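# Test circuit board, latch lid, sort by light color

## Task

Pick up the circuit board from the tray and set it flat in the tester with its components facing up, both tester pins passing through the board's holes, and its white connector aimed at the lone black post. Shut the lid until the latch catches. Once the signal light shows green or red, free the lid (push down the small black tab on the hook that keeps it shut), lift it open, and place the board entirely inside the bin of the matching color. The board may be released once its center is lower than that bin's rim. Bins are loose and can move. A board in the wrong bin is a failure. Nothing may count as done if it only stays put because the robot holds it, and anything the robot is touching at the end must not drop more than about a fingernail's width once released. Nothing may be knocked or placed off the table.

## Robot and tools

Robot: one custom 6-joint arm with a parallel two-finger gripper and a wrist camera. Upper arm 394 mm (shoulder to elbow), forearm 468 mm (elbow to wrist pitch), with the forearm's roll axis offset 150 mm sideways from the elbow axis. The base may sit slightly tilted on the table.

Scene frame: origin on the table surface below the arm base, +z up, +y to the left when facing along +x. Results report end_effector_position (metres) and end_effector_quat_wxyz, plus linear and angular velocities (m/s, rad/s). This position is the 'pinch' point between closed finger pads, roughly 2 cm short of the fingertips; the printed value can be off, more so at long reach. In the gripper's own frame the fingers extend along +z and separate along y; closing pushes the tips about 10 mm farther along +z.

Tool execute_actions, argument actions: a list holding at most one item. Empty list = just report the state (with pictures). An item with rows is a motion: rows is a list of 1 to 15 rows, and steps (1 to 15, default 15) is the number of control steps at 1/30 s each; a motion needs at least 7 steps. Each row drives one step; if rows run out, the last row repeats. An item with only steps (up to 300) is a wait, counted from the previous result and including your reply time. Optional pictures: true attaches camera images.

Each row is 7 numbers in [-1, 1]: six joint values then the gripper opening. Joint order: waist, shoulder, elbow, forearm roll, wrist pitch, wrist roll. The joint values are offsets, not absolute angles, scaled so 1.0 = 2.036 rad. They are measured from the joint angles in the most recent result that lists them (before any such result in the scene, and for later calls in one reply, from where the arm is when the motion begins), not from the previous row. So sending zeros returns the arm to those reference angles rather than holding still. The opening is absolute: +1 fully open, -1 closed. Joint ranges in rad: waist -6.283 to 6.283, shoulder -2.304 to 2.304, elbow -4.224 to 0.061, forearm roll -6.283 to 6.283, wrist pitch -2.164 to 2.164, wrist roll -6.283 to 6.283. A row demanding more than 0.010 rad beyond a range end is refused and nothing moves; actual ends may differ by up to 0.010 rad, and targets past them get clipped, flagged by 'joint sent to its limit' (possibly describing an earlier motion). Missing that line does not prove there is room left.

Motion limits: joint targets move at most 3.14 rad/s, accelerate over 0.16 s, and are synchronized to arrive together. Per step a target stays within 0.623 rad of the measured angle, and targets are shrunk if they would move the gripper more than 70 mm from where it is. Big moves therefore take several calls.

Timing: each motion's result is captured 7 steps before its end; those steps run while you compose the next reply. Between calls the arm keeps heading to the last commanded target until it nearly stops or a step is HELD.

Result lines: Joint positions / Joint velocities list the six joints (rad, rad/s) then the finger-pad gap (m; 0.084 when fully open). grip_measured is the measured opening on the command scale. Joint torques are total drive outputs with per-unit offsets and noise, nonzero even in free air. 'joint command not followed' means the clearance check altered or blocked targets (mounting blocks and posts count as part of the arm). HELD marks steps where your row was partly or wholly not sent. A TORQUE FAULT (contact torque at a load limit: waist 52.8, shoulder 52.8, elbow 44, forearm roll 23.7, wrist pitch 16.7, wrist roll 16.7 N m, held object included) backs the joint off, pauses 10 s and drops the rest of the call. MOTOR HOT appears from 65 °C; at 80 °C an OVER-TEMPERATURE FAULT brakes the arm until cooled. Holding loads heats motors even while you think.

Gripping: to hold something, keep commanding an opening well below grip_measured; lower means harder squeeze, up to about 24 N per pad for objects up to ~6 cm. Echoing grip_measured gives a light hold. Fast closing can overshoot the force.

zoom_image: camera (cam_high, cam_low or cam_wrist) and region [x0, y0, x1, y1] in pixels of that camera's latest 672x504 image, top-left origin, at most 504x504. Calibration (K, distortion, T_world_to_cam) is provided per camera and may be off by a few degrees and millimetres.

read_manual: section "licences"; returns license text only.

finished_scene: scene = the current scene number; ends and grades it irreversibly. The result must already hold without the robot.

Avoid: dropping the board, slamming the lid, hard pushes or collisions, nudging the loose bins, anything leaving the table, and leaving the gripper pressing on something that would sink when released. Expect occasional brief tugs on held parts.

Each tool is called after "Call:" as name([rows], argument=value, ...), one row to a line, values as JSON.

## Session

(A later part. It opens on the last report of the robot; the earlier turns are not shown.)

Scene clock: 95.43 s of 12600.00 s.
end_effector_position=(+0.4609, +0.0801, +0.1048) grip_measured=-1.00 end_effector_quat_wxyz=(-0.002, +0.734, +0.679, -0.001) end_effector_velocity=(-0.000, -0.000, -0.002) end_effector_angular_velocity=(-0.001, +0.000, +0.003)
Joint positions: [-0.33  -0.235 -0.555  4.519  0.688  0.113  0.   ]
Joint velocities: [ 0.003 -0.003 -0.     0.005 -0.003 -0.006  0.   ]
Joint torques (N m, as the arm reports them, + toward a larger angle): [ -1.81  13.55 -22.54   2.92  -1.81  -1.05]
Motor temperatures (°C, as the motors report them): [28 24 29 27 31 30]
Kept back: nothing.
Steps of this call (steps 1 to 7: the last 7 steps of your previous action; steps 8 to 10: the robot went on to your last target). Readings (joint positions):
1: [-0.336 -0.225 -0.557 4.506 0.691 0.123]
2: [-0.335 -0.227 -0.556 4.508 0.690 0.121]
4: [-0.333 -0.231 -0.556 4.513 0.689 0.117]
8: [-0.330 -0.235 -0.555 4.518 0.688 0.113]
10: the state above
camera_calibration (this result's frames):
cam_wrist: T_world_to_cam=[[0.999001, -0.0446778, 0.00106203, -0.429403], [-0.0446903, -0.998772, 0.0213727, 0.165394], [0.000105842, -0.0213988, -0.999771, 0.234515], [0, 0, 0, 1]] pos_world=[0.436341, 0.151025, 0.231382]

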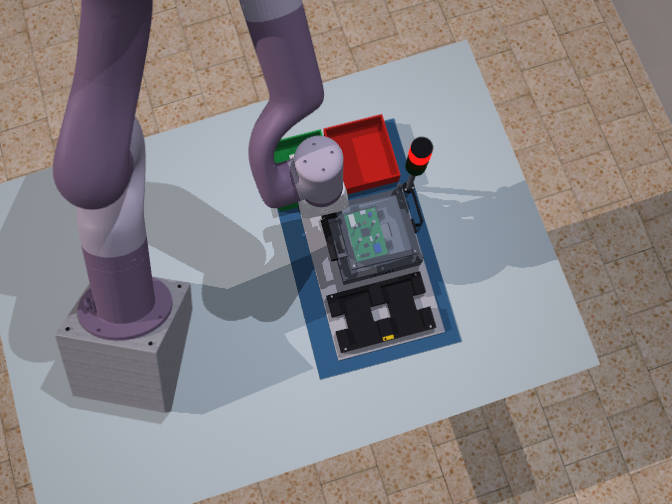

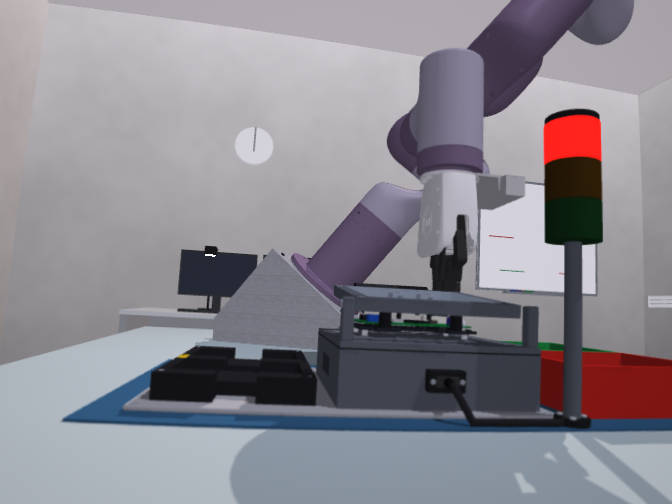

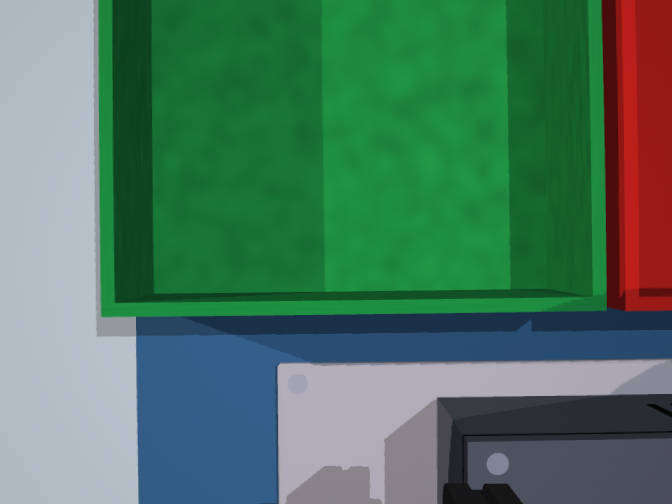

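Call:
execute_actions([
  {"rows":[[-0.004,0.006,0.002,-0.009,0.002,0.007,-1],[-0.011,0.016,0.003,-0.025,0.007,0.018,-1],[-0.021,0.029,0.004,-0.046,0.013,0.034,-1],[-0.031,0.043,0.005,-0.068,0.019,0.051,-1],[-0.043,0.06,0.006,-0.095,0.0265,0.071,-0.8],[-0.052,0.052,0.003,-0.097,0.027,0.062,-0.6],[-0.064,0.04,-0.002,-0.099,0.029,0.05,-0.42],[-0.076,0.029,-0.007,-0.102,0.03,0.038,-0.42],[-0.088,0.017,-0.011,-0.104,0.031,0.026,-0.42],[-0.1,0.006,-0.016,-0.107,0.032,0.013,-0.42],[-0.11,-0.003,-0.02,-0.109,0.033,0.004,-0.42],[-0.1157,-0.0091,-0.0218,-0.11,0.034,-0.0025,-0.42]],"steps":15},
])

Call:
execute_actions([
  {"steps":18},
], pictures=true)

Scene clock: 96.33 s of 12600.00 s.
end_effector_position=(+0.4643, +0.0768, +0.1382) grip_measured=-0.54 end_effector_quat_wxyz=(+0.001, +0.733, +0.681, -0.001) end_effector_velocity=(+0.009, -0.104, +0.236) end_effector_angular_velocity=(-0.061, -0.043, +0.020)
Joint positions: [-0.388 -0.167 -0.553  4.402  0.718  0.194  0.02 ]
Joint velocities: [-0.567  0.321 -0.028 -0.778  0.245  0.346  0.116]
Joint torques (N m, as the arm reports them, + toward a larger angle): [-17.25  -6.52  -8.35  -1.77  -0.63  -0.52]
Motor temperatures (°C, as the motors report them): [28 24 29 27 31 30]
Steps of this call (steps 1 to 19: the robot went on to your last target; steps 20 to 27: the first 8 steps of this action). Readings (joint positions):
20: [-0.329 -0.236 -0.556 4.518 0.686 0.112]
21: [-0.330 -0.234 -0.555 4.516 0.687 0.114]
23: [-0.337 -0.224 -0.555 4.498 0.690 0.128]
27: the state above

Scene clock: 96.93 s of 12600.00 s.
end_effector_position=(+0.4535, +0.0079, +0.1663) grip_measured=-0.44 end_effector_quat_wxyz=(+0.002, +0.732, +0.681, -0.005) end_effector_velocity=(-0.001, -0.004, +0.001) end_effector_angular_velocity=(-0.001, -0.000, -0.001)
Joint positions: [-0.564 -0.253 -0.599  4.295  0.757  0.108  0.025]
Joint velocities: [-0.01  -0.007 -0.003 -0.004  0.001 -0.006 -0.   ]
Joint torques (N m, as the arm reports them, + toward a larger angle): [-15.57  22.73  -9.11  -1.89  -0.15  -0.3 ]
Motor temperatures (°C, as the motors report them): [28 24 29 27 31 30]
Kept back: nothing.
Steps of this call (steps 1 to 7: the last 7 steps of your previous action; steps 8 to 18: the robot went on to your last target). Readings (joint positions):
1: [-0.408 -0.160 -0.555 4.378 0.726 0.200]
2: [-0.429 -0.163 -0.559 4.359 0.732 0.198]
4: [-0.474 -0.186 -0.571 4.332 0.741 0.177]
8: [-0.540 -0.235 -0.591 4.305 0.752 0.129]
18: the state above
camera_calibration (this result's frames):
cam_wrist: T_world_to_cam=[[0.999296, -0.0374669, 0.00208901, -0.425713], [-0.0375155, -0.99875, 0.0330262, 0.0864678], [0.000849004, -0.0330813, -0.999452, 0.294146], [0, 0, 0, 1]] pos_world=[0.428407, 0.0801403, 0.292018]

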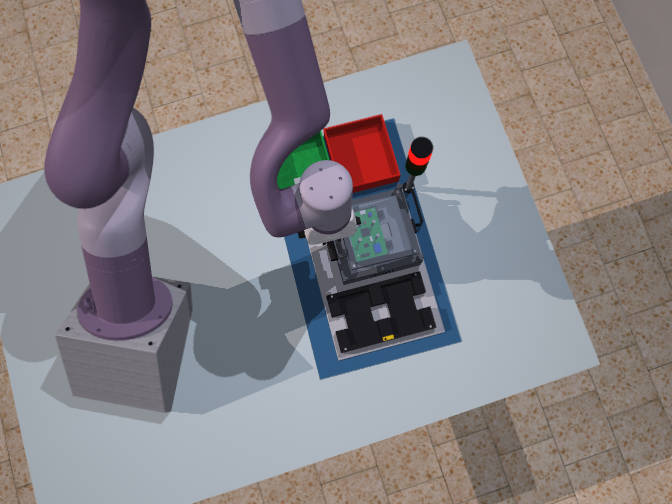

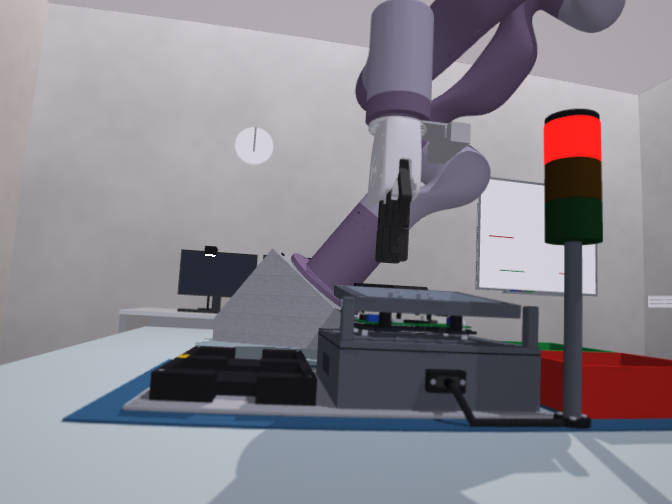

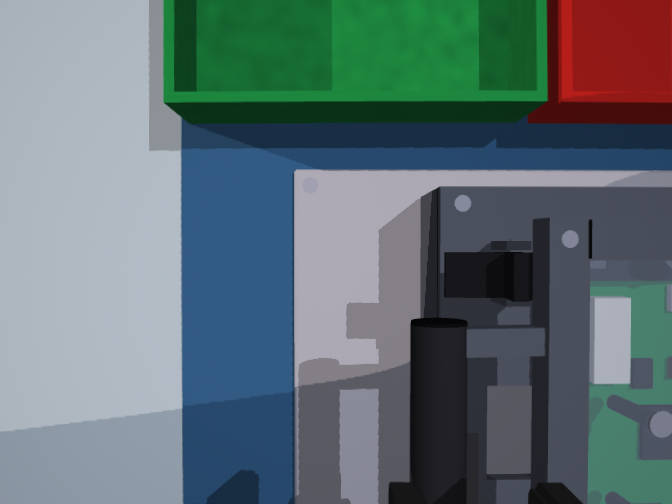

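Call:
execute_actions([
  {"rows":[[0.003,-0.004,0,0.007,-0.002,-0.005,-0.42],[0.009,-0.012,-0.001,0.02,-0.005,-0.015,-0.42],[0.016,-0.022,-0.002,0.036,-0.009,-0.027,-0.42],[0.024,-0.033,-0.003,0.053,-0.014,-0.039,-0.42],[0.031,-0.042,-0.004,0.068,-0.018,-0.05,-0.42],[0.037,-0.05,-0.004,0.081,-0.021,-0.06,-0.42],[0.0408,-0.0555,-0.0049,0.0899,-0.0231,-0.0663,-0.42]],"steps":14},
])

Call:
execute_actions([
  {"steps":10},
], pictures=true)

Scene clock: 97.50 s of 12600.00 s.
end_effector_position=(+0.4552, +0.0083, +0.1449) grip_measured=-0.44 end_effector_quat_wxyz=(+0.002, +0.732, +0.682, -0.001) end_effector_velocity=(-0.000, +0.008, -0.209) end_effector_angular_velocity=(+0.050, -0.003, -0.014)
Joint positions: [-0.531 -0.298 -0.604  4.369  0.738  0.053  0.025]
Joint velocities: [ 0.324 -0.434 -0.032  0.692 -0.177 -0.502 -0.   ]
Joint torques (N m, as the arm reports them, + toward a larger angle): [-10.27  20.38  -8.81  -2.05  -0.19  -0.14]
Motor temperatures (°C, as the motors report them): [28 24 29 27 31 30]
Steps of this call (steps 1 to 10: the robot went on to your last target; steps 11 to 17: the first 7 steps of this action). Readings (joint positions):
11: [-0.565 -0.253 -0.600 4.295 0.757 0.107]
12: [-0.565 -0.254 -0.600 4.297 0.756 0.106]
14: [-0.557 -0.263 -0.601 4.313 0.752 0.094]
17: the state above

Scene clock: 97.83 s of 12600.00 s.
end_effector_position=(+0.4539, +0.0087, +0.1139) grip_measured=-0.44 end_effector_quat_wxyz=(+0.000, +0.732, +0.681, -0.001) end_effector_velocity=(+0.000, -0.000, -0.011) end_effector_angular_velocity=(-0.001, -0.002, -0.001)
Joint positions: [-0.483 -0.363 -0.609  4.474  0.711 -0.024  0.025]
Joint velocities: [ 0.017 -0.023 -0.003  0.041 -0.01  -0.029 -0.   ]
Joint torques (N m, as the arm reports them, + toward a larger angle): [-11.44  26.35  -8.48  -3.73  -0.19  -0.3 ]
Motor temperatures (°C, as the motors report them): [28 24 29 27 31 30]
Kept back: nothing.
Steps of this call (steps 1 to 7: the last 7 steps of your previous action; steps 8 to 10: the robot went on to your last target). Readings (joint positions):
1: [-0.520 -0.313 -0.605 4.392 0.732 0.036]
2: [-0.510 -0.327 -0.606 4.415 0.726 0.020]
4: [-0.495 -0.347 -0.607 4.446 0.718 -0.002]
8: [-0.485 -0.361 -0.609 4.470 0.712 -0.020]
10: the state above
camera_calibration (this result's frames):
cam_wrist: T_world_to_cam=[[0.999221, -0.0391667, 0.00477786, -0.426233], [-0.039271, -0.998937, 0.0241386, 0.0908685], [0.00382735, -0.0243075, -0.999697, 0.240369], [0, 0, 0, 1]] pos_world=[0.42855, 0.0799205, 0.24014]

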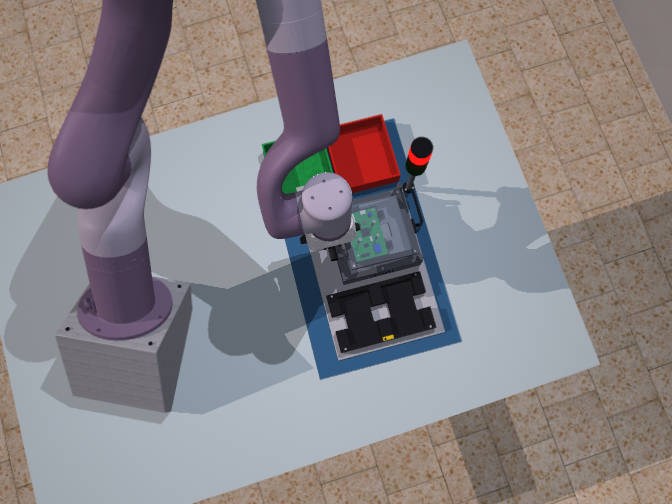

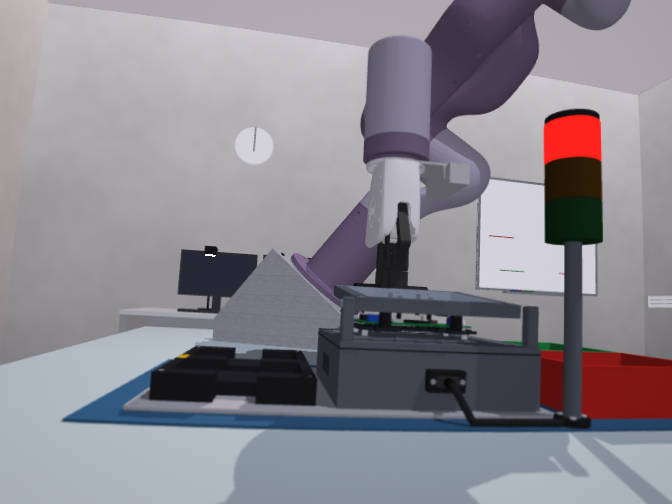

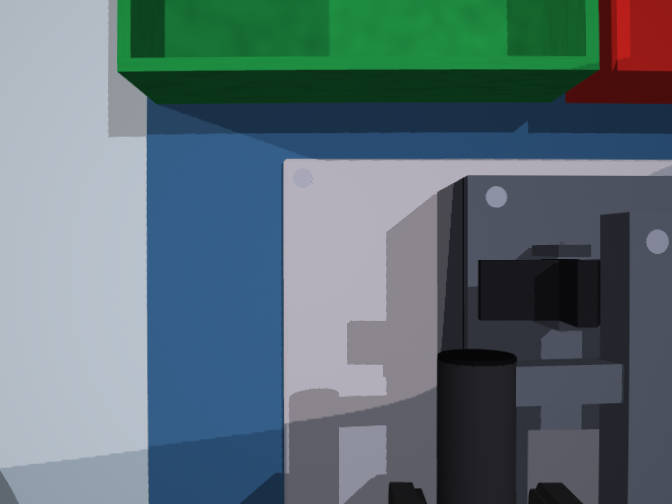

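Call:
execute_actions([
  {"rows":[[0.001,-0.001,0,0.002,0,-0.001,-0.55],[0.001,-0.001,0,0.002,0,-0.001,-0.62],[0.001,-0.001,0,0.002,0,-0.001,-0.7],[0.001,-0.001,0,0.002,0,-0.001,-0.8],[0.001,-0.001,0,0.002,0,-0.001,-0.9],[0.001,-0.001,0,0.002,0,-0.001,-0.9],[0.001,-0.001,0,0.002,0,-0.001,-0.9],[-0.001,0.002,0,-0.002,0.001,0.002,-0.9],[-0.004,0.006,0.001,-0.008,0.002,0.006,-0.9],[-0.008,0.01,0.001,-0.015,0.004,0.011,-0.9],[-0.011,0.015,0.002,-0.022,0.006,0.016,-0.9],[-0.014,0.019,0.002,-0.028,0.008,0.021,-0.9],[-0.0173,0.0226,0.003,-0.0342,0.0097,0.0249,-0.9]],"steps":15},
])

Call:
execute_actions([
  {"steps":14},
], pictures=true)

Scene clock: 98.60 s of 12600.00 s.
end_effector_position=(+0.4521, +0.0090, +0.1121) grip_measured=-0.65 end_effector_quat_wxyz=(-0.001, +0.733, +0.680, -0.001) end_effector_velocity=(+0.003, +0.000, +0.005) end_effector_angular_velocity=(+0.000, -0.003, -0.005)
Joint positions: [-0.481 -0.366 -0.607  4.477  0.71  -0.026  0.016]
Joint velocities: [-0.006  0.01  -0.002 -0.014  0.004  0.019  0.   ]
Joint torques (N m, as the arm reports them, + toward a larger angle): [-13.71  41.28 -16.29  -0.46   1.11   0.01]
Motor temperatures (°C, as the motors report them): [28 24 29 27 31 30]
Steps of this call (steps 1 to 15: the robot went on to your last target; steps 16 to 23: the first 8 steps of this action). Readings (joint positions):
16: [-0.481 -0.366 -0.609 4.478 0.710 -0.027]
17: [-0.481 -0.365 -0.609 4.478 0.710 -0.026]
19: [-0.481 -0.366 -0.607 4.477 0.710 -0.026]
23: the state above

Scene clock: 99.07 s of 12600.00 s.
end_effector_position=(+0.4554, +0.0087, +0.1352) grip_measured=-0.65 end_effector_quat_wxyz=(+0.002, +0.732, +0.681, +0.001) end_effector_velocity=(+0.001, +0.000, +0.007) end_effector_angular_velocity=(+0.000, -0.001, +0.000)
Joint positions: [-0.517 -0.318 -0.604  4.407  0.731  0.025  0.016]
Joint velocities: [-0.011  0.015  0.    -0.024  0.008  0.018  0.   ]
Joint torques (N m, as the arm reports them, + toward a larger angle): [-13.47  28.09 -15.35  -1.86   0.13   0.  ]
Motor temperatures (°C, as the motors report them): [28 24 29 27 31 30]
Kept back: nothing.
Steps of this call (steps 1 to 7: the last 7 steps of your previous action; steps 8 to 14: the robot went on to your last target). Readings (joint positions):
1: [-0.482 -0.365 -0.607 4.476 0.710 -0.025]
2: [-0.483 -0.363 -0.607 4.473 0.711 -0.023]
4: [-0.490 -0.354 -0.606 4.460 0.714 -0.013]
8: [-0.509 -0.329 -0.604 4.423 0.726 0.013]
14: the state above
camera_calibration (this result's frames):
cam_wrist: T_world_to_cam=[[0.999206, -0.0387527, 0.00924215, -0.428356], [-0.0389627, -0.998959, 0.0237347, 0.0902961], [0.00831274, -0.0240759, -0.999676, 0.259646], [0, 0, 0, 1]] pos_world=[0.429376, 0.0798534, 0.261377]

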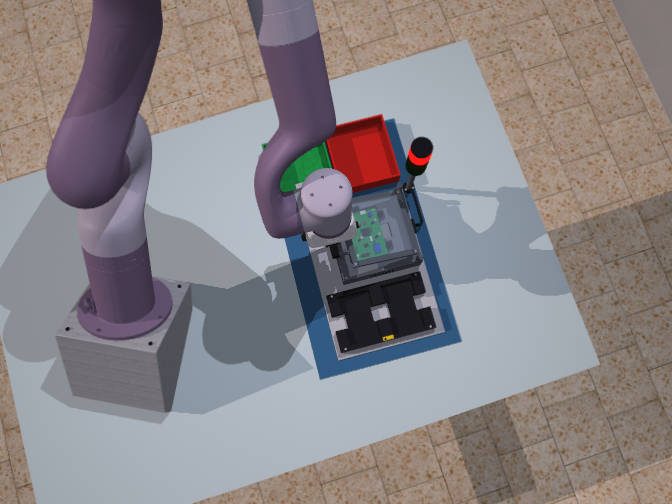

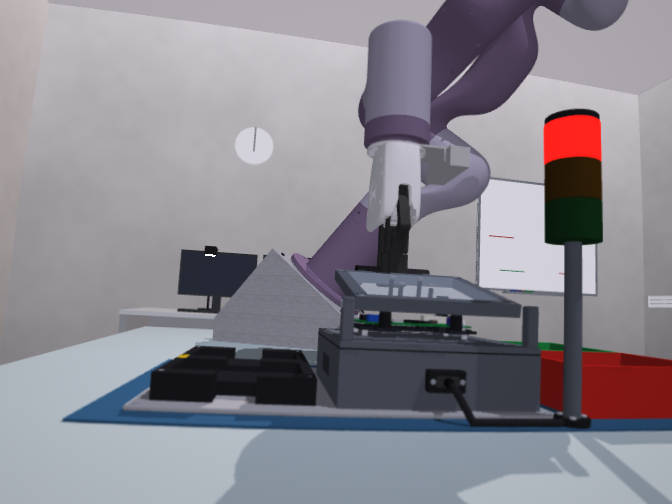

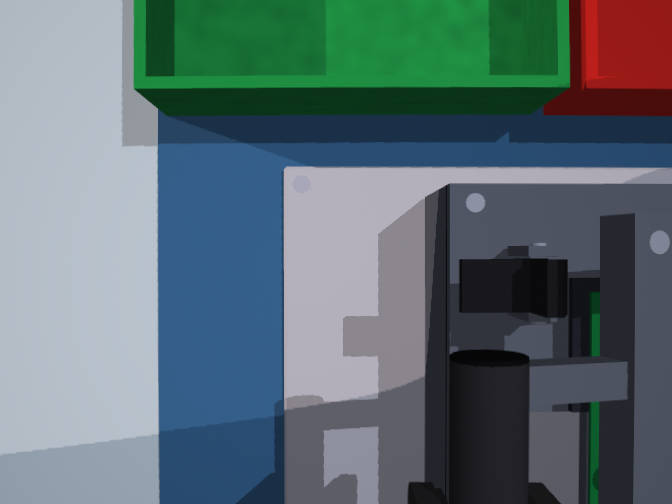

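Call:
execute_actions([
  {"rows":[[-0.002,0.002,0,-0.004,0.002,0.004,-0.9],[-0.005,0.006,0,-0.012,0.004,0.011,-0.9],[-0.009,0.012,-0.001,-0.022,0.008,0.02,-0.9],[-0.014,0.018,-0.003,-0.034,0.012,0.031,-0.9],[-0.019,0.024,-0.007,-0.048,0.018,0.043,-0.9],[-0.024,0.03,-0.013,-0.063,0.024,0.057,-0.9],[-0.0295,0.0359,-0.0206,-0.0791,0.03,0.0712,-0.9],[-0.034,0.039,-0.03,-0.092,0.038,0.085,-0.9],[-0.038,0.042,-0.04,-0.104,0.046,0.098,-0.9],[-0.041,0.044,-0.052,-0.116,0.054,0.112,-0.9],[-0.044,0.045,-0.063,-0.127,0.061,0.125,-0.9],[-0.046,0.045,-0.074,-0.138,0.068,0.138,-0.9],[-0.048,0.044,-0.084,-0.147,0.075,0.149,-0.9],[-0.049,0.044,-0.091,-0.154,0.08,0.157,-0.9],[-0.0491,0.0432,-0.0963,-0.1577,0.083,0.1626,-0.9]],"steps":15},
])

Call:
execute_actions([
  {"steps":16},
], pictures=true)

Scene clock: 99.83 s of 12600.00 s.
end_effector_position=(+0.4611, +0.0085, +0.1560) grip_measured=-0.65 end_effector_quat_wxyz=(+0.001, +0.734, +0.679, +0.001) end_effector_velocity=(+0.071, -0.004, +0.186) end_effector_angular_velocity=(+0.016, +0.017, +0.000)
Joint positions: [-0.546 -0.283 -0.615  4.334  0.756  0.091  0.016]
Joint velocities: [-0.238  0.275 -0.17  -0.657  0.253  0.578 -0.   ]
Joint torques (N m, as the arm reports them, + toward a larger angle): [-13.49  32.85 -17.62  -1.32   1.3    0.9 ]
Motor temperatures (°C, as the motors report them): [28 24 29 27 31 30]
Steps of this call (steps 1 to 15: the robot went on to your last target; steps 16 to 23: the first 8 steps of this action). Readings (joint positions):
16: [-0.518 -0.317 -0.604 4.404 0.731 0.027]
17: [-0.519 -0.316 -0.604 4.403 0.732 0.028]
19: [-0.523 -0.312 -0.605 4.394 0.735 0.037]
23: the state above

Scene clock: 100.37 s of 12600.00 s.
end_effector_position=(+0.5283, +0.0050, +0.2416) grip_measured=-0.65 end_effector_quat_wxyz=(+0.000, +0.733, +0.680, +0.000) end_effector_velocity=(+0.005, -0.001, +0.014) end_effector_angular_velocity=(+0.005, +0.016, -0.011)
Joint positions: [-0.615 -0.231 -0.797  4.091  0.896  0.351  0.016]
Joint velocities: [-0.015  0.002 -0.03  -0.048  0.034  0.05   0.   ]
Joint torques (N m, as the arm reports them, + toward a larger angle): [-20.43  33.22 -12.08  -2.99   0.43   0.3 ]
Motor temperatures (°C, as the motors report them): [28 24 29 27 31 30]
Kept back: nothing.
Steps of this call (steps 1 to 7: the last 7 steps of your previous action; steps 8 to 16: the robot went on to your last target). Readings (joint positions):
1: [-0.554 -0.273 -0.622 4.311 0.765 0.112]
2: [-0.563 -0.265 -0.631 4.286 0.777 0.135]
4: [-0.580 -0.249 -0.657 4.234 0.804 0.184]
8: [-0.604 -0.232 -0.739 4.146 0.861 0.284]
16: the state above
camera_calibration (this result's frames):
cam_wrist: T_world_to_cam=[[0.999085, -0.0423462, 0.00598663, -0.501495], [-0.0424697, -0.998849, 0.0222794, 0.0890871], [0.00503629, -0.0225133, -0.999734, 0.367072], [0, 0, 0, 1]] pos_world=[0.502971, 0.0760122, 0.367992]

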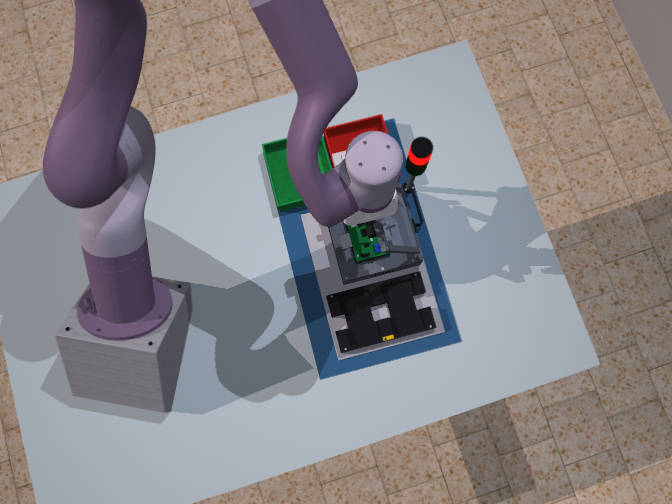

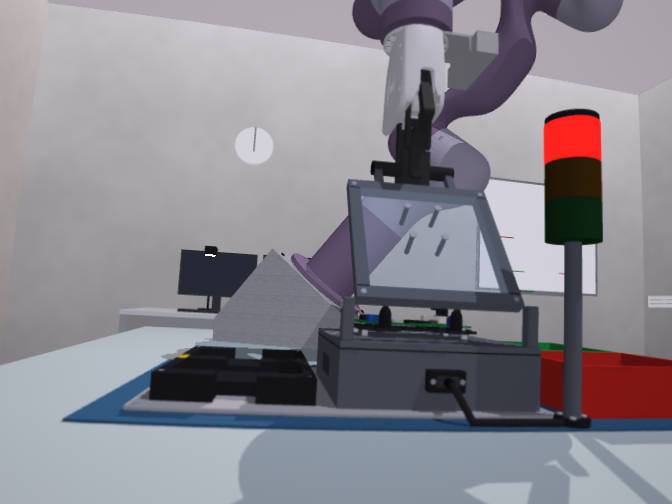

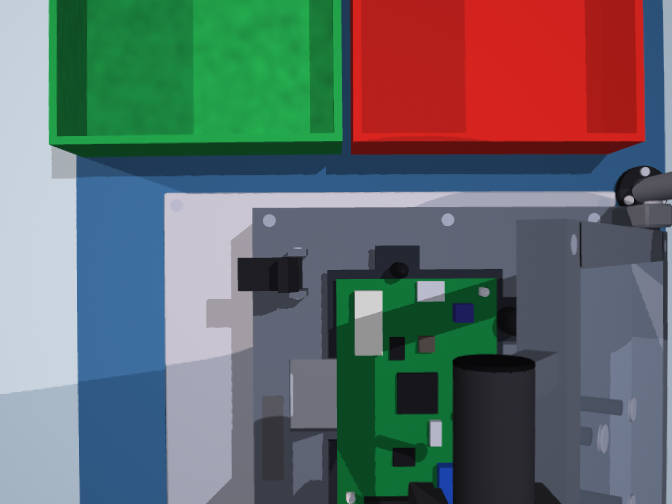

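Call:
execute_actions([
  {"rows":[[0,-0.002,-0.008,-0.004,0.004,0.006,-0.9],[0.001,-0.006,-0.022,-0.009,0.009,0.016,-0.9],[0.002,-0.011,-0.038,-0.015,0.015,0.027,-0.9],[0.003,-0.017,-0.055,-0.021,0.021,0.038,-0.9],[0.005,-0.024,-0.073,-0.027,0.027,0.05,-0.9],[0.007,-0.031,-0.09,-0.032,0.033,0.061,-0.9],[0.0086,-0.0376,-0.1066,-0.0359,0.0381,0.0715,-0.9],[0.012,-0.046,-0.123,-0.039,0.042,0.08,-0.9],[0.015,-0.056,-0.14,-0.041,0.045,0.088,-0.9],[0.019,-0.067,-0.158,-0.043,0.048,0.097,-0.9],[0.023,-0.078,-0.175,-0.045,0.051,0.106,-0.9],[0.026,-0.088,-0.191,-0.047,0.054,0.114,-0.9],[0.029,-0.096,-0.204,-0.049,0.056,0.12,-0.9],[0.031,-0.101,-0.213,-0.05,0.058,0.125,-0.9],[0.0319,-0.1036,-0.2186,-0.0506,0.0589,0.1277,-0.9]],"steps":15},
])

Call:
execute_actions([
  {"steps":18},
], pictures=true)

Scene clock: 101.27 s of 12600.00 s.
end_effector_position=(+0.5665, +0.0031, +0.2610) grip_measured=-0.65 end_effector_quat_wxyz=(+0.000, +0.733, +0.680, +0.001) end_effector_velocity=(+0.309, -0.016, +0.118) end_effector_angular_velocity=(-0.034, -0.021, +0.014)
Joint positions: [-0.61  -0.264 -0.902  4.051  0.937  0.424  0.016]
Joint velocities: [ 0.094 -0.318 -0.839 -0.242  0.237  0.533 -0.   ]
Joint torques (N m, as the arm reports them, + toward a larger angle): [ -7.6   19.4  -13.9   -0.71   0.63   0.95]
Motor temperatures (°C, as the motors report them): [28 24 29 27 31 30]
Steps of this call (steps 1 to 15: the robot went on to your last target; steps 16 to 19: nothing new was sent; steps 20 to 27: the first 8 steps of this action). Readings (joint positions):
20: [-0.617 -0.230 -0.800 4.086 0.900 0.356]
21: [-0.617 -0.231 -0.802 4.085 0.901 0.358]
23: [-0.617 -0.235 -0.817 4.079 0.908 0.368]
27: the state above

Scene clock: 101.87 s of 12600.00 s.
end_effector_position=(+0.6818, -0.0009, +0.2759) grip_measured=-0.65 end_effector_quat_wxyz=(-0.004, +0.734, +0.679, -0.001) end_effector_velocity=(+0.013, +0.001, +0.004) end_effector_angular_velocity=(-0.001, -0.006, +0.001)
Joint positions: [-0.55  -0.44  -1.237  3.989  1.016  0.61   0.016]
Joint velocities: [ 0.004 -0.014 -0.036 -0.004  0.008  0.018 -0.   ]
Joint torques (N m, as the arm reports them, + toward a larger angle): [-21.62  53.   -22.14  -1.18   0.36   0.14]
Motor temperatures (°C, as the motors report them): [28 24 29 27 31 30]
Kept back: nothing.
Steps of this call (steps 1 to 7: the last 7 steps of your previous action; steps 8 to 18: the robot went on to your last target). Readings (joint positions):
1: [-0.607 -0.275 -0.931 4.043 0.945 0.442]
2: [-0.602 -0.289 -0.961 4.035 0.953 0.461]
4: [-0.592 -0.319 -1.025 4.022 0.969 0.497]
8: [-0.568 -0.391 -1.151 4.001 0.996 0.564]
18: the state above
camera_calibration (this result's frames):
cam_wrist: T_world_to_cam=[[0.999023, -0.0441574, -0.00200801, -0.653009], [-0.0441147, -0.998868, 0.0178118, 0.0912864], [-0.00279226, -0.0177058, -0.999839, 0.405768], [0, 0, 0, 1]] pos_world=[0.657531, 0.0695323, 0.402766]

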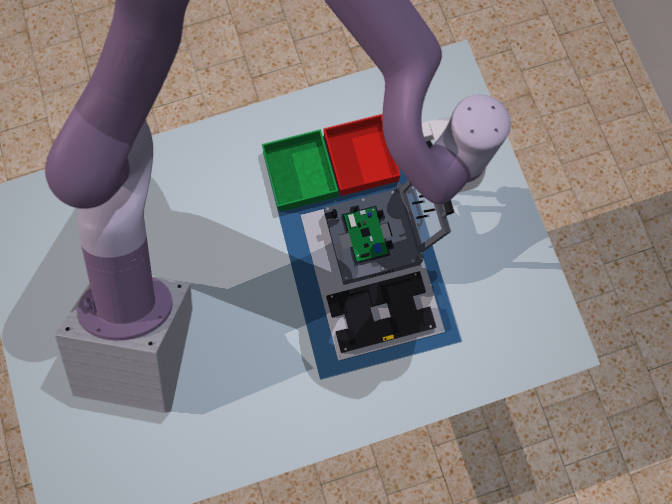

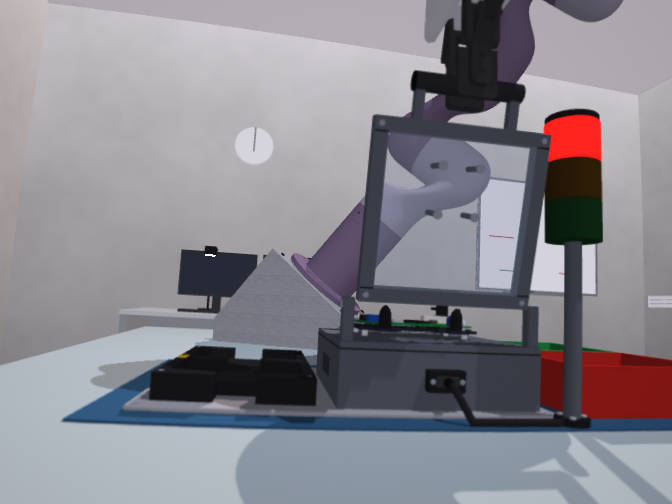

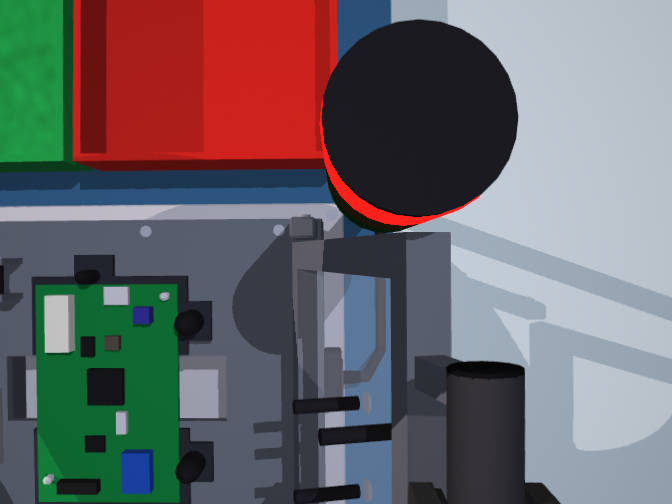

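Call:
execute_actions([
  {"rows":[[0,0,0,0,0,0,-0.5],[0,0,0,0,0,0,-0.1],[-0.002,0.003,-0.001,-0.002,0.003,0.001,0.2],[-0.008,0.01,-0.003,-0.008,0.012,0.005,0.2],[-0.017,0.02,-0.006,-0.016,0.024,0.01,0.2],[-0.026,0.03,-0.009,-0.0246,0.0359,0.0152,0.2],[-0.036,0.043,0.005,-0.027,0.037,0.006,0.3],[-0.047,0.058,0.027,-0.029,0.037,-0.006,0.4],[-0.058,0.074,0.051,-0.031,0.038,-0.018,0.5],[-0.07,0.091,0.077,-0.033,0.038,-0.031,0.6],[-0.081,0.107,0.102,-0.035,0.039,-0.044,0.7],[-0.09,0.12,0.122,-0.037,0.039,-0.055,0.8],[-0.0977,0.1306,0.138,-0.0388,0.0398,-0.0629,0.8]],"steps":15},
])

Call:
execute_actions([
  {"steps":16},
], pictures=true)

Scene clock: 102.80 s of 12600.00 s.
end_effector_position=(+0.6821, +0.0014, +0.3033) grip_measured=+0.28 end_effector_quat_wxyz=(+0.000, +0.733, +0.680, +0.001) end_effector_velocity=(-0.057, +0.011, +0.321) end_effector_angular_velocity=(-0.078, -0.088, +0.056)
Joint positions: [-0.576 -0.409 -1.246  3.966  1.048  0.623  0.056]
Joint velocities: [-0.355  0.427  0.038 -0.26   0.346  0.047  0.107]
Joint torques (N m, as the arm reports them, + toward a larger angle): [-23.95  49.75  -9.23  -1.61  -0.23  -0.51]
Motor temperatures (°C, as the motors report them): [28 24 29 27 31 30]
Steps of this call (steps 1 to 15: the robot went on to your last target; steps 16 to 20: nothing new was sent; steps 21 to 28: the first 8 steps of this action). Readings (joint positions):
21: [-0.550 -0.442 -1.241 3.988 1.017 0.611]
22: [-0.550 -0.441 -1.241 3.989 1.016 0.611]
24: [-0.552 -0.438 -1.244 3.989 1.014 0.611]
28: the state above

Scene clock: 103.33 s of 12600.00 s.
end_effector_position=(+0.5578, -0.0042, +0.3571) grip_measured=+0.80 end_effector_quat_wxyz=(+0.001, +0.733, +0.680, -0.002) end_effector_velocity=(-0.035, +0.002, +0.004) end_effector_angular_velocity=(+0.002, +0.003, +0.004)
Joint positions: [-0.745 -0.18  -0.965  3.911  1.096  0.486  0.077]
Joint velocities: [-0.039  0.056  0.08  -0.011  0.005 -0.045  0.   ]
Joint torques (N m, as the arm reports them, + toward a larger angle): [-13.27  21.49 -14.81  -3.41  -0.08   0.  ]
Motor temperatures (°C, as the motors report them): [28 24 29 27 31 30]
Kept back: nothing.
Steps of this call (steps 1 to 7: the last 7 steps of your previous action; steps 8 to 16: the robot went on to your last target). Readings (joint positions):
1: [-0.589 -0.393 -1.241 3.958 1.059 0.622]
2: [-0.604 -0.374 -1.228 3.951 1.067 0.616]
4: [-0.635 -0.334 -1.183 3.940 1.078 0.595]
8: [-0.691 -0.256 -1.072 3.925 1.088 0.540]
16: the state above
camera_calibration (this result's frames):
cam_wrist: T_world_to_cam=[[0.999176, -0.0404582, 0.0031706, -0.531044], [-0.0405297, -0.998806, 0.0272569, 0.0757492], [0.00206405, -0.0273629, -0.999623, 0.483765], [0, 0, 0, 1]] pos_world=[0.532678, 0.067411, 0.483202]

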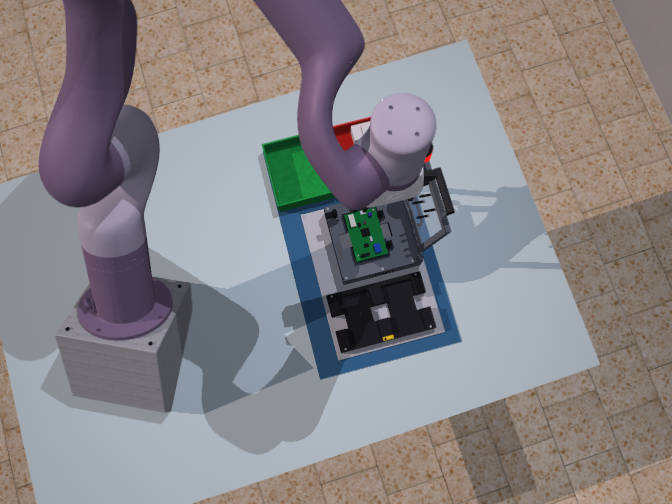

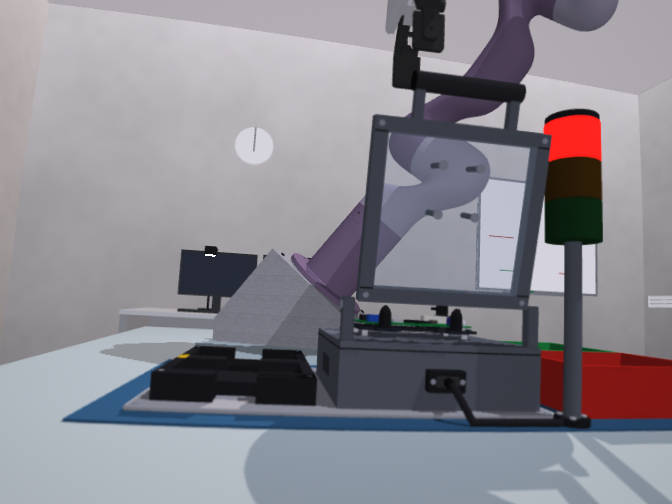

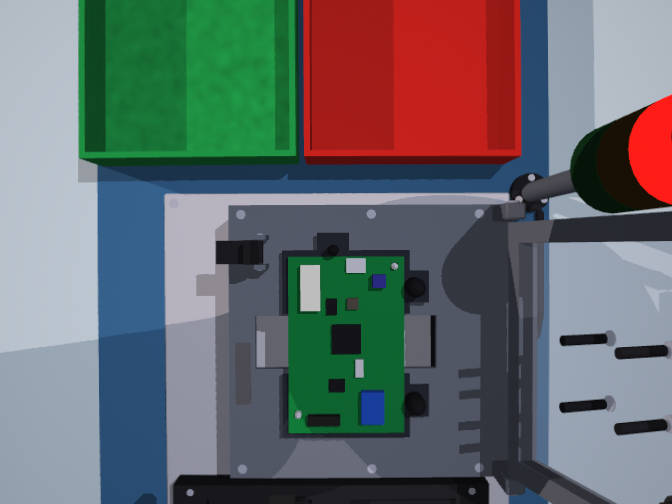

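Call:
execute_actions([
  {"rows":[[0.002,0.002,0.012,0.006,-0.005,-0.008,0.9],[0.008,0,0.026,0.02,-0.016,-0.022,0.9],[0.016,-0.005,0.042,0.04,-0.031,-0.041,0.9],[0.027,-0.012,0.058,0.063,-0.049,-0.063,0.9],[0.0378,-0.0211,0.0722,0.086,-0.0663,-0.084,0.9],[0.052,-0.033,0.076,0.106,-0.082,-0.097,0.9],[0.067,-0.047,0.078,0.127,-0.097,-0.108,0.9],[0.083,-0.062,0.08,0.148,-0.112,-0.119,0.9],[0.099,-0.078,0.08,0.169,-0.127,-0.13,0.9],[0.114,-0.093,0.08,0.189,-0.142,-0.141,0.9],[0.128,-0.107,0.079,0.207,-0.155,-0.151,0.9],[0.139,-0.118,0.079,0.221,-0.165,-0.158,0.9],[0.1473,-0.1257,0.0786,0.2318,-0.1729,-0.164,0.9]],"steps":15},
])

Call:
execute_actions([
  {"steps":20},
], pictures=true)

Scene clock: 104.47 s of 12600.00 s.
end_effector_position=(+0.5443, -0.0005, +0.3018) grip_measured=+0.90 end_effector_quat_wxyz=(-0.003, +0.729, +0.685, +0.015) end_effector_velocity=(-0.022, +0.016, -0.382) end_effector_angular_velocity=(+0.144, -0.110, +0.042)
Joint positions: [-0.698 -0.204 -0.875  4.015  1.016  0.385  0.08 ]
Joint velocities: [ 0.42  -0.334  0.385  0.743 -0.56  -0.586  0.   ]
Joint torques (N m, as the arm reports them, + toward a larger angle): [-13.    22.75 -14.78  -2.83   0.12  -0.32]
Motor temperatures (°C, as the motors report them): [28 24 29 27 31 30]
Steps of this call (steps 1 to 26: the robot went on to your last target; steps 27 to 34: the first 8 steps of this action). Readings (joint positions):
27: [-0.749 -0.174 -0.956 3.910 1.097 0.481]
28: [-0.748 -0.174 -0.954 3.912 1.095 0.479]
30: [-0.741 -0.177 -0.939 3.928 1.082 0.463]
34: the state above

Scene clock: 105.13 s of 12600.00 s.
end_effector_position=(+0.5369, +0.0055, +0.1205) grip_measured=+0.90 end_effector_quat_wxyz=(-0.001, +0.732, +0.681, +0.006) end_effector_velocity=(-0.004, -0.001, -0.022) end_effector_angular_velocity=(-0.015, +0.007, -0.003)
Joint positions: [-0.449 -0.433 -0.806  4.378  0.748  0.155  0.08 ]
Joint velocities: [ 0.032 -0.03   0.005  0.049 -0.037 -0.031 -0.   ]
Joint torques (N m, as the arm reports them, + toward a larger angle): [-14.1   35.04  -7.19  -2.1   -0.32  -0.35]
Motor temperatures (°C, as the motors report them): [28 24 29 27 31 30]
Kept back: nothing.
Steps of this call (steps 1 to 7: the last 7 steps of your previous action; steps 8 to 20: the robot went on to your last target). Readings (joint positions):
1: [-0.684 -0.216 -0.864 4.040 0.997 0.366]
2: [-0.668 -0.230 -0.855 4.065 0.979 0.349]
4: [-0.635 -0.259 -0.843 4.114 0.942 0.317]
8: [-0.565 -0.324 -0.829 4.212 0.870 0.256]
20: the state above
camera_calibration (this result's frames):
cam_wrist: T_world_to_cam=[[0.999178, -0.0388378, 0.011588, -0.510077], [-0.0389845, -0.999159, 0.0127188, 0.0919725], [0.0110843, -0.0131601, -0.999852, 0.242685], [0, 0, 0, 1]] pos_world=[0.510553, 0.0752787, 0.24739]

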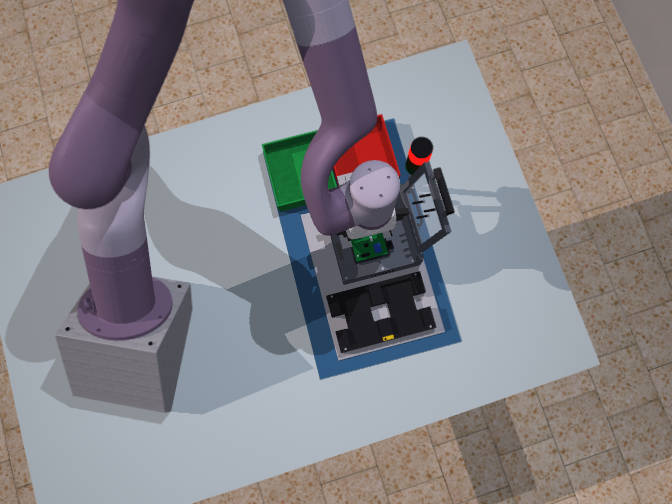

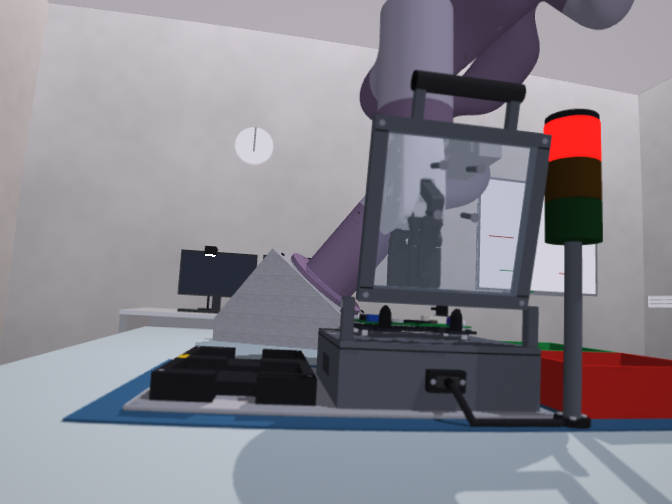

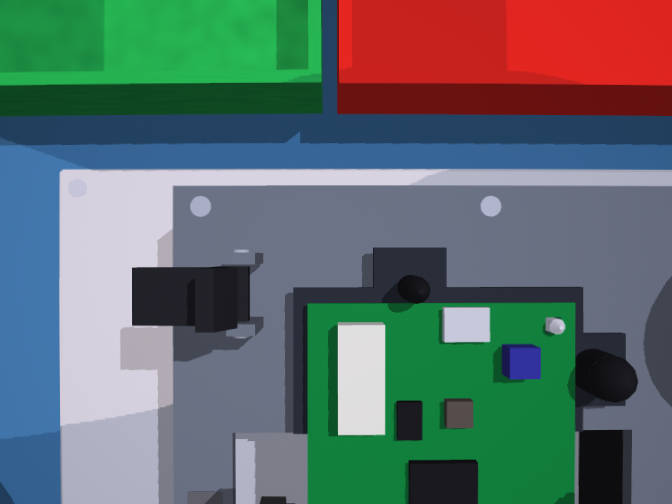

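Call:
execute_actions([
  {"rows":[[0.004,-0.004,0,0.006,-0.003,-0.004,0.9],[0.009,-0.011,-0.001,0.016,-0.007,-0.011,0.9],[0.016,-0.019,-0.003,0.028,-0.012,-0.019,0.9],[0.022,-0.028,-0.005,0.041,-0.017,-0.028,0.9],[0.028,-0.036,-0.007,0.052,-0.021,-0.035,0.9],[0.033,-0.043,-0.008,0.061,-0.024,-0.042,0.9],[0.037,-0.047,-0.009,0.068,-0.027,-0.046,0.9],[0.0386,-0.0498,-0.01,0.0712,-0.0282,-0.0486,0.9]],"steps":12},
])

Call:
execute_actions([
  {"steps":12},
], pictures=true)

Scene clock: 105.67 s of 12600.00 s.
end_effector_position=(+0.5368, +0.0056, +0.1092) grip_measured=+0.90 end_effector_quat_wxyz=(-0.001, +0.732, +0.681, +0.005) end_effector_velocity=(+0.005, +0.000, -0.149) end_effector_angular_velocity=(-0.018, +0.001, -0.003)
Joint positions: [-0.433 -0.452 -0.808  4.407  0.735  0.135  0.08 ]
Joint velocities: [ 0.208 -0.269 -0.056  0.392 -0.151 -0.264 -0.   ]
Joint torques (N m, as the arm reports them, + toward a larger angle): [-7.03 27.82 -5.29 -1.19 -0.13 -0.87]
Motor temperatures (°C, as the motors report them): [28 24 29 27 31 30]
Steps of this call (steps 1 to 11: the robot went on to your last target; steps 12 to 16: the first 5 steps of this action). Readings (joint positions):
12: [-0.445 -0.436 -0.805 4.383 0.744 0.152]
13: [-0.444 -0.437 -0.805 4.384 0.744 0.151]
15: [-0.439 -0.444 -0.807 4.395 0.739 0.143]
16: the state above

Scene clock: 106.07 s of 12600.00 s.
end_effector_position=(+0.5351, +0.0051, +0.0653) grip_measured=+0.90 end_effector_quat_wxyz=(+0.001, +0.733, +0.681, -0.001) end_effector_velocity=(+0.000, -0.001, -0.011) end_effector_angular_velocity=(-0.007, -0.001, +0.000)
Joint positions: [-0.372 -0.531 -0.826  4.519  0.692  0.059  0.08 ]
Joint velocities: [ 0.016 -0.022 -0.007  0.033 -0.014 -0.023  0.   ]
Joint torques (N m, as the arm reports them, + toward a larger angle): [-15.04  34.98  -6.32  -1.97  -0.33  -0.25]
Motor temperatures (°C, as the motors report them): [28 24 29 27 31 30]
Kept back: nothing.
Steps of this call (steps 1 to 7: the last 7 steps of your previous action; steps 8 to 12: the robot went on to your last target). Readings (joint positions):
1: [-0.425 -0.462 -0.811 4.421 0.729 0.125]
2: [-0.416 -0.474 -0.813 4.438 0.723 0.114]
4: [-0.397 -0.499 -0.818 4.472 0.710 0.091]
8: [-0.377 -0.525 -0.824 4.510 0.696 0.065]
12: the state above
camera_calibration (this result's frames):
cam_wrist: T_world_to_cam=[[0.999188, -0.03992, 0.0055391, -0.507256], [-0.0400438, -0.9989, 0.0244031, 0.0920073], [0.00455883, -0.0246051, -0.999687, 0.190996], [0, 0, 0, 1]] pos_world=[0.509658, 0.0763559, 0.191501]

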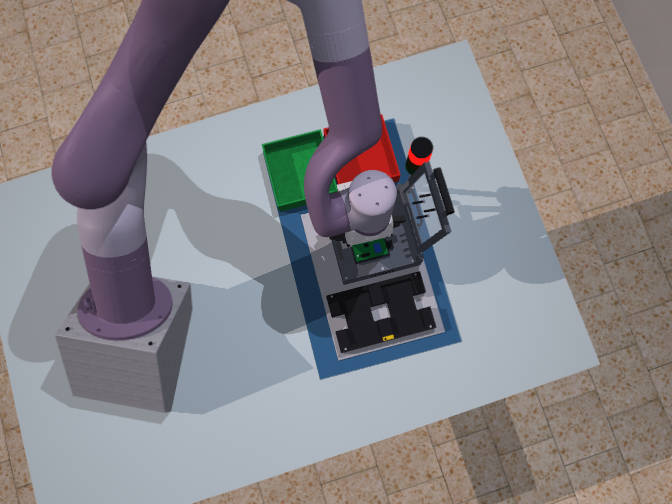

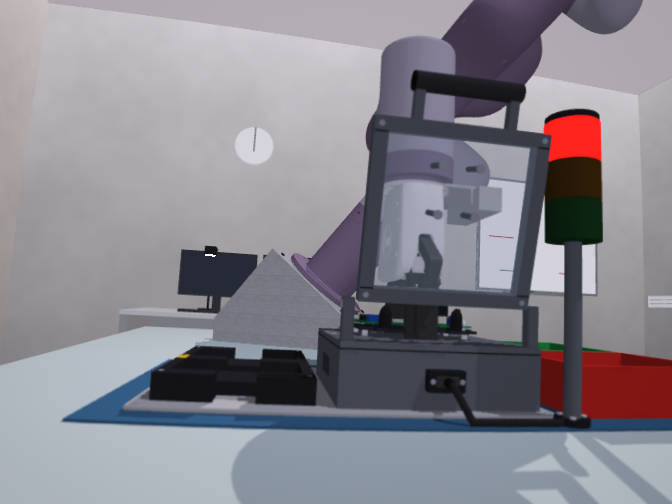

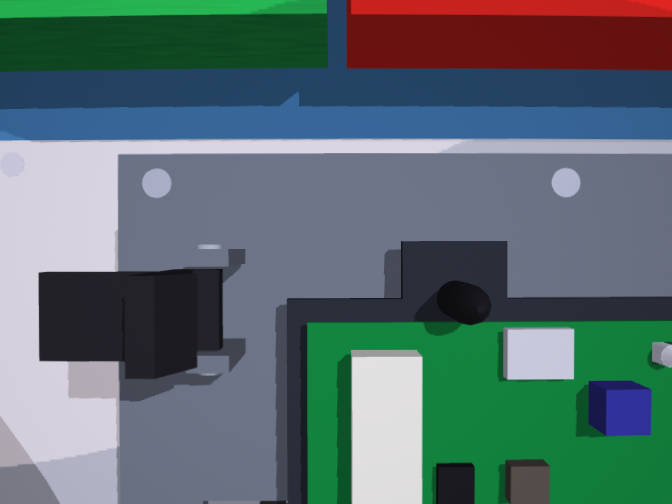

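Call:
execute_actions([
  {"rows":[[0,0,0,0,0,0,0.8],[0,0,0,0,0,0,0.7],[0,0,0,0,0,0,0.6],[0,0,0,0,0,0,0.5],[0,0,0,0,0,0,0.35],[0,0,0,0,0,0,0.2],[0,0,0,0,0,0,0.05],[0,0,0,0,0,0,-0.1],[0,0,0,0,0,0,-0.25],[0,0,0,0,0,0,-0.4],[0,0,0,0,0,0,-0.5],[0,0,0,0,0,0,-0.6]],"steps":14},
])

Call:
execute_actions([
  {"steps":8},
])

Scene clock: 106.57 s of 12600.00 s.
end_effector_position=(+0.5347, +0.0051, +0.0649) grip_measured=+0.67 end_effector_quat_wxyz=(+0.000, +0.733, +0.681, -0.001) end_effector_velocity=(+0.001, -0.000, +0.001) end_effector_angular_velocity=(-0.002, -0.000, -0.002)
Joint positions: [-0.372 -0.532 -0.825  4.52   0.692  0.058  0.072]
Joint velocities: [-0.001  0.002 -0.001 -0.004 -0.001  0.006 -0.   ]
Joint torques (N m, as the arm reports them, + toward a larger angle): [-16.22  39.17  -7.3   -2.24  -0.1    0.25]
Motor temperatures (°C, as the motors report them): [28 24 29 27 31 30]
Steps of this call (steps 1 to 8: the robot went on to your last target; steps 9 to 15: the first 7 steps of this action). Readings (joint positions):
9: [-0.370 -0.534 -0.826 4.522 0.691 0.056]
10: [-0.371 -0.533 -0.826 4.522 0.691 0.057]
12: [-0.372 -0.532 -0.825 4.520 0.692 0.057]
15: the state above

Scene clock: 106.83 s of 12600.00 s.
end_effector_position=(+0.5348, +0.0051, +0.0651) grip_measured=+0.67 end_effector_quat_wxyz=(+0.000, +0.733, +0.681, -0.001) end_effector_velocity=(+0.000, -0.000, +0.000) end_effector_angular_velocity=(-0.001, -0.001, -0.001)
Joint positions: [-0.372 -0.532 -0.825  4.519  0.692  0.058  0.072]
Joint velocities: [-0.001  0.001 -0.    -0.    -0.     0.001  0.   ]
Joint torques (N m, as the arm reports them, + toward a larger angle): [-15.69  35.93  -9.73  -1.4   -0.08  -0.14]
Motor temperatures (°C, as the motors report them): [28 24 29 27 31 30]
Kept back: nothing.
Steps of this call (steps 1 to 7: the last 7 steps of your previous action; step 8: the robot went on to your last target). Readings (joint positions):
1: [-0.372 -0.532 -0.825 4.519 0.692 0.058]
2: [-0.372 -0.532 -0.825 4.519 0.692 0.058]
4: [-0.372 -0.532 -0.825 4.519 0.692 0.058]
8: the state above


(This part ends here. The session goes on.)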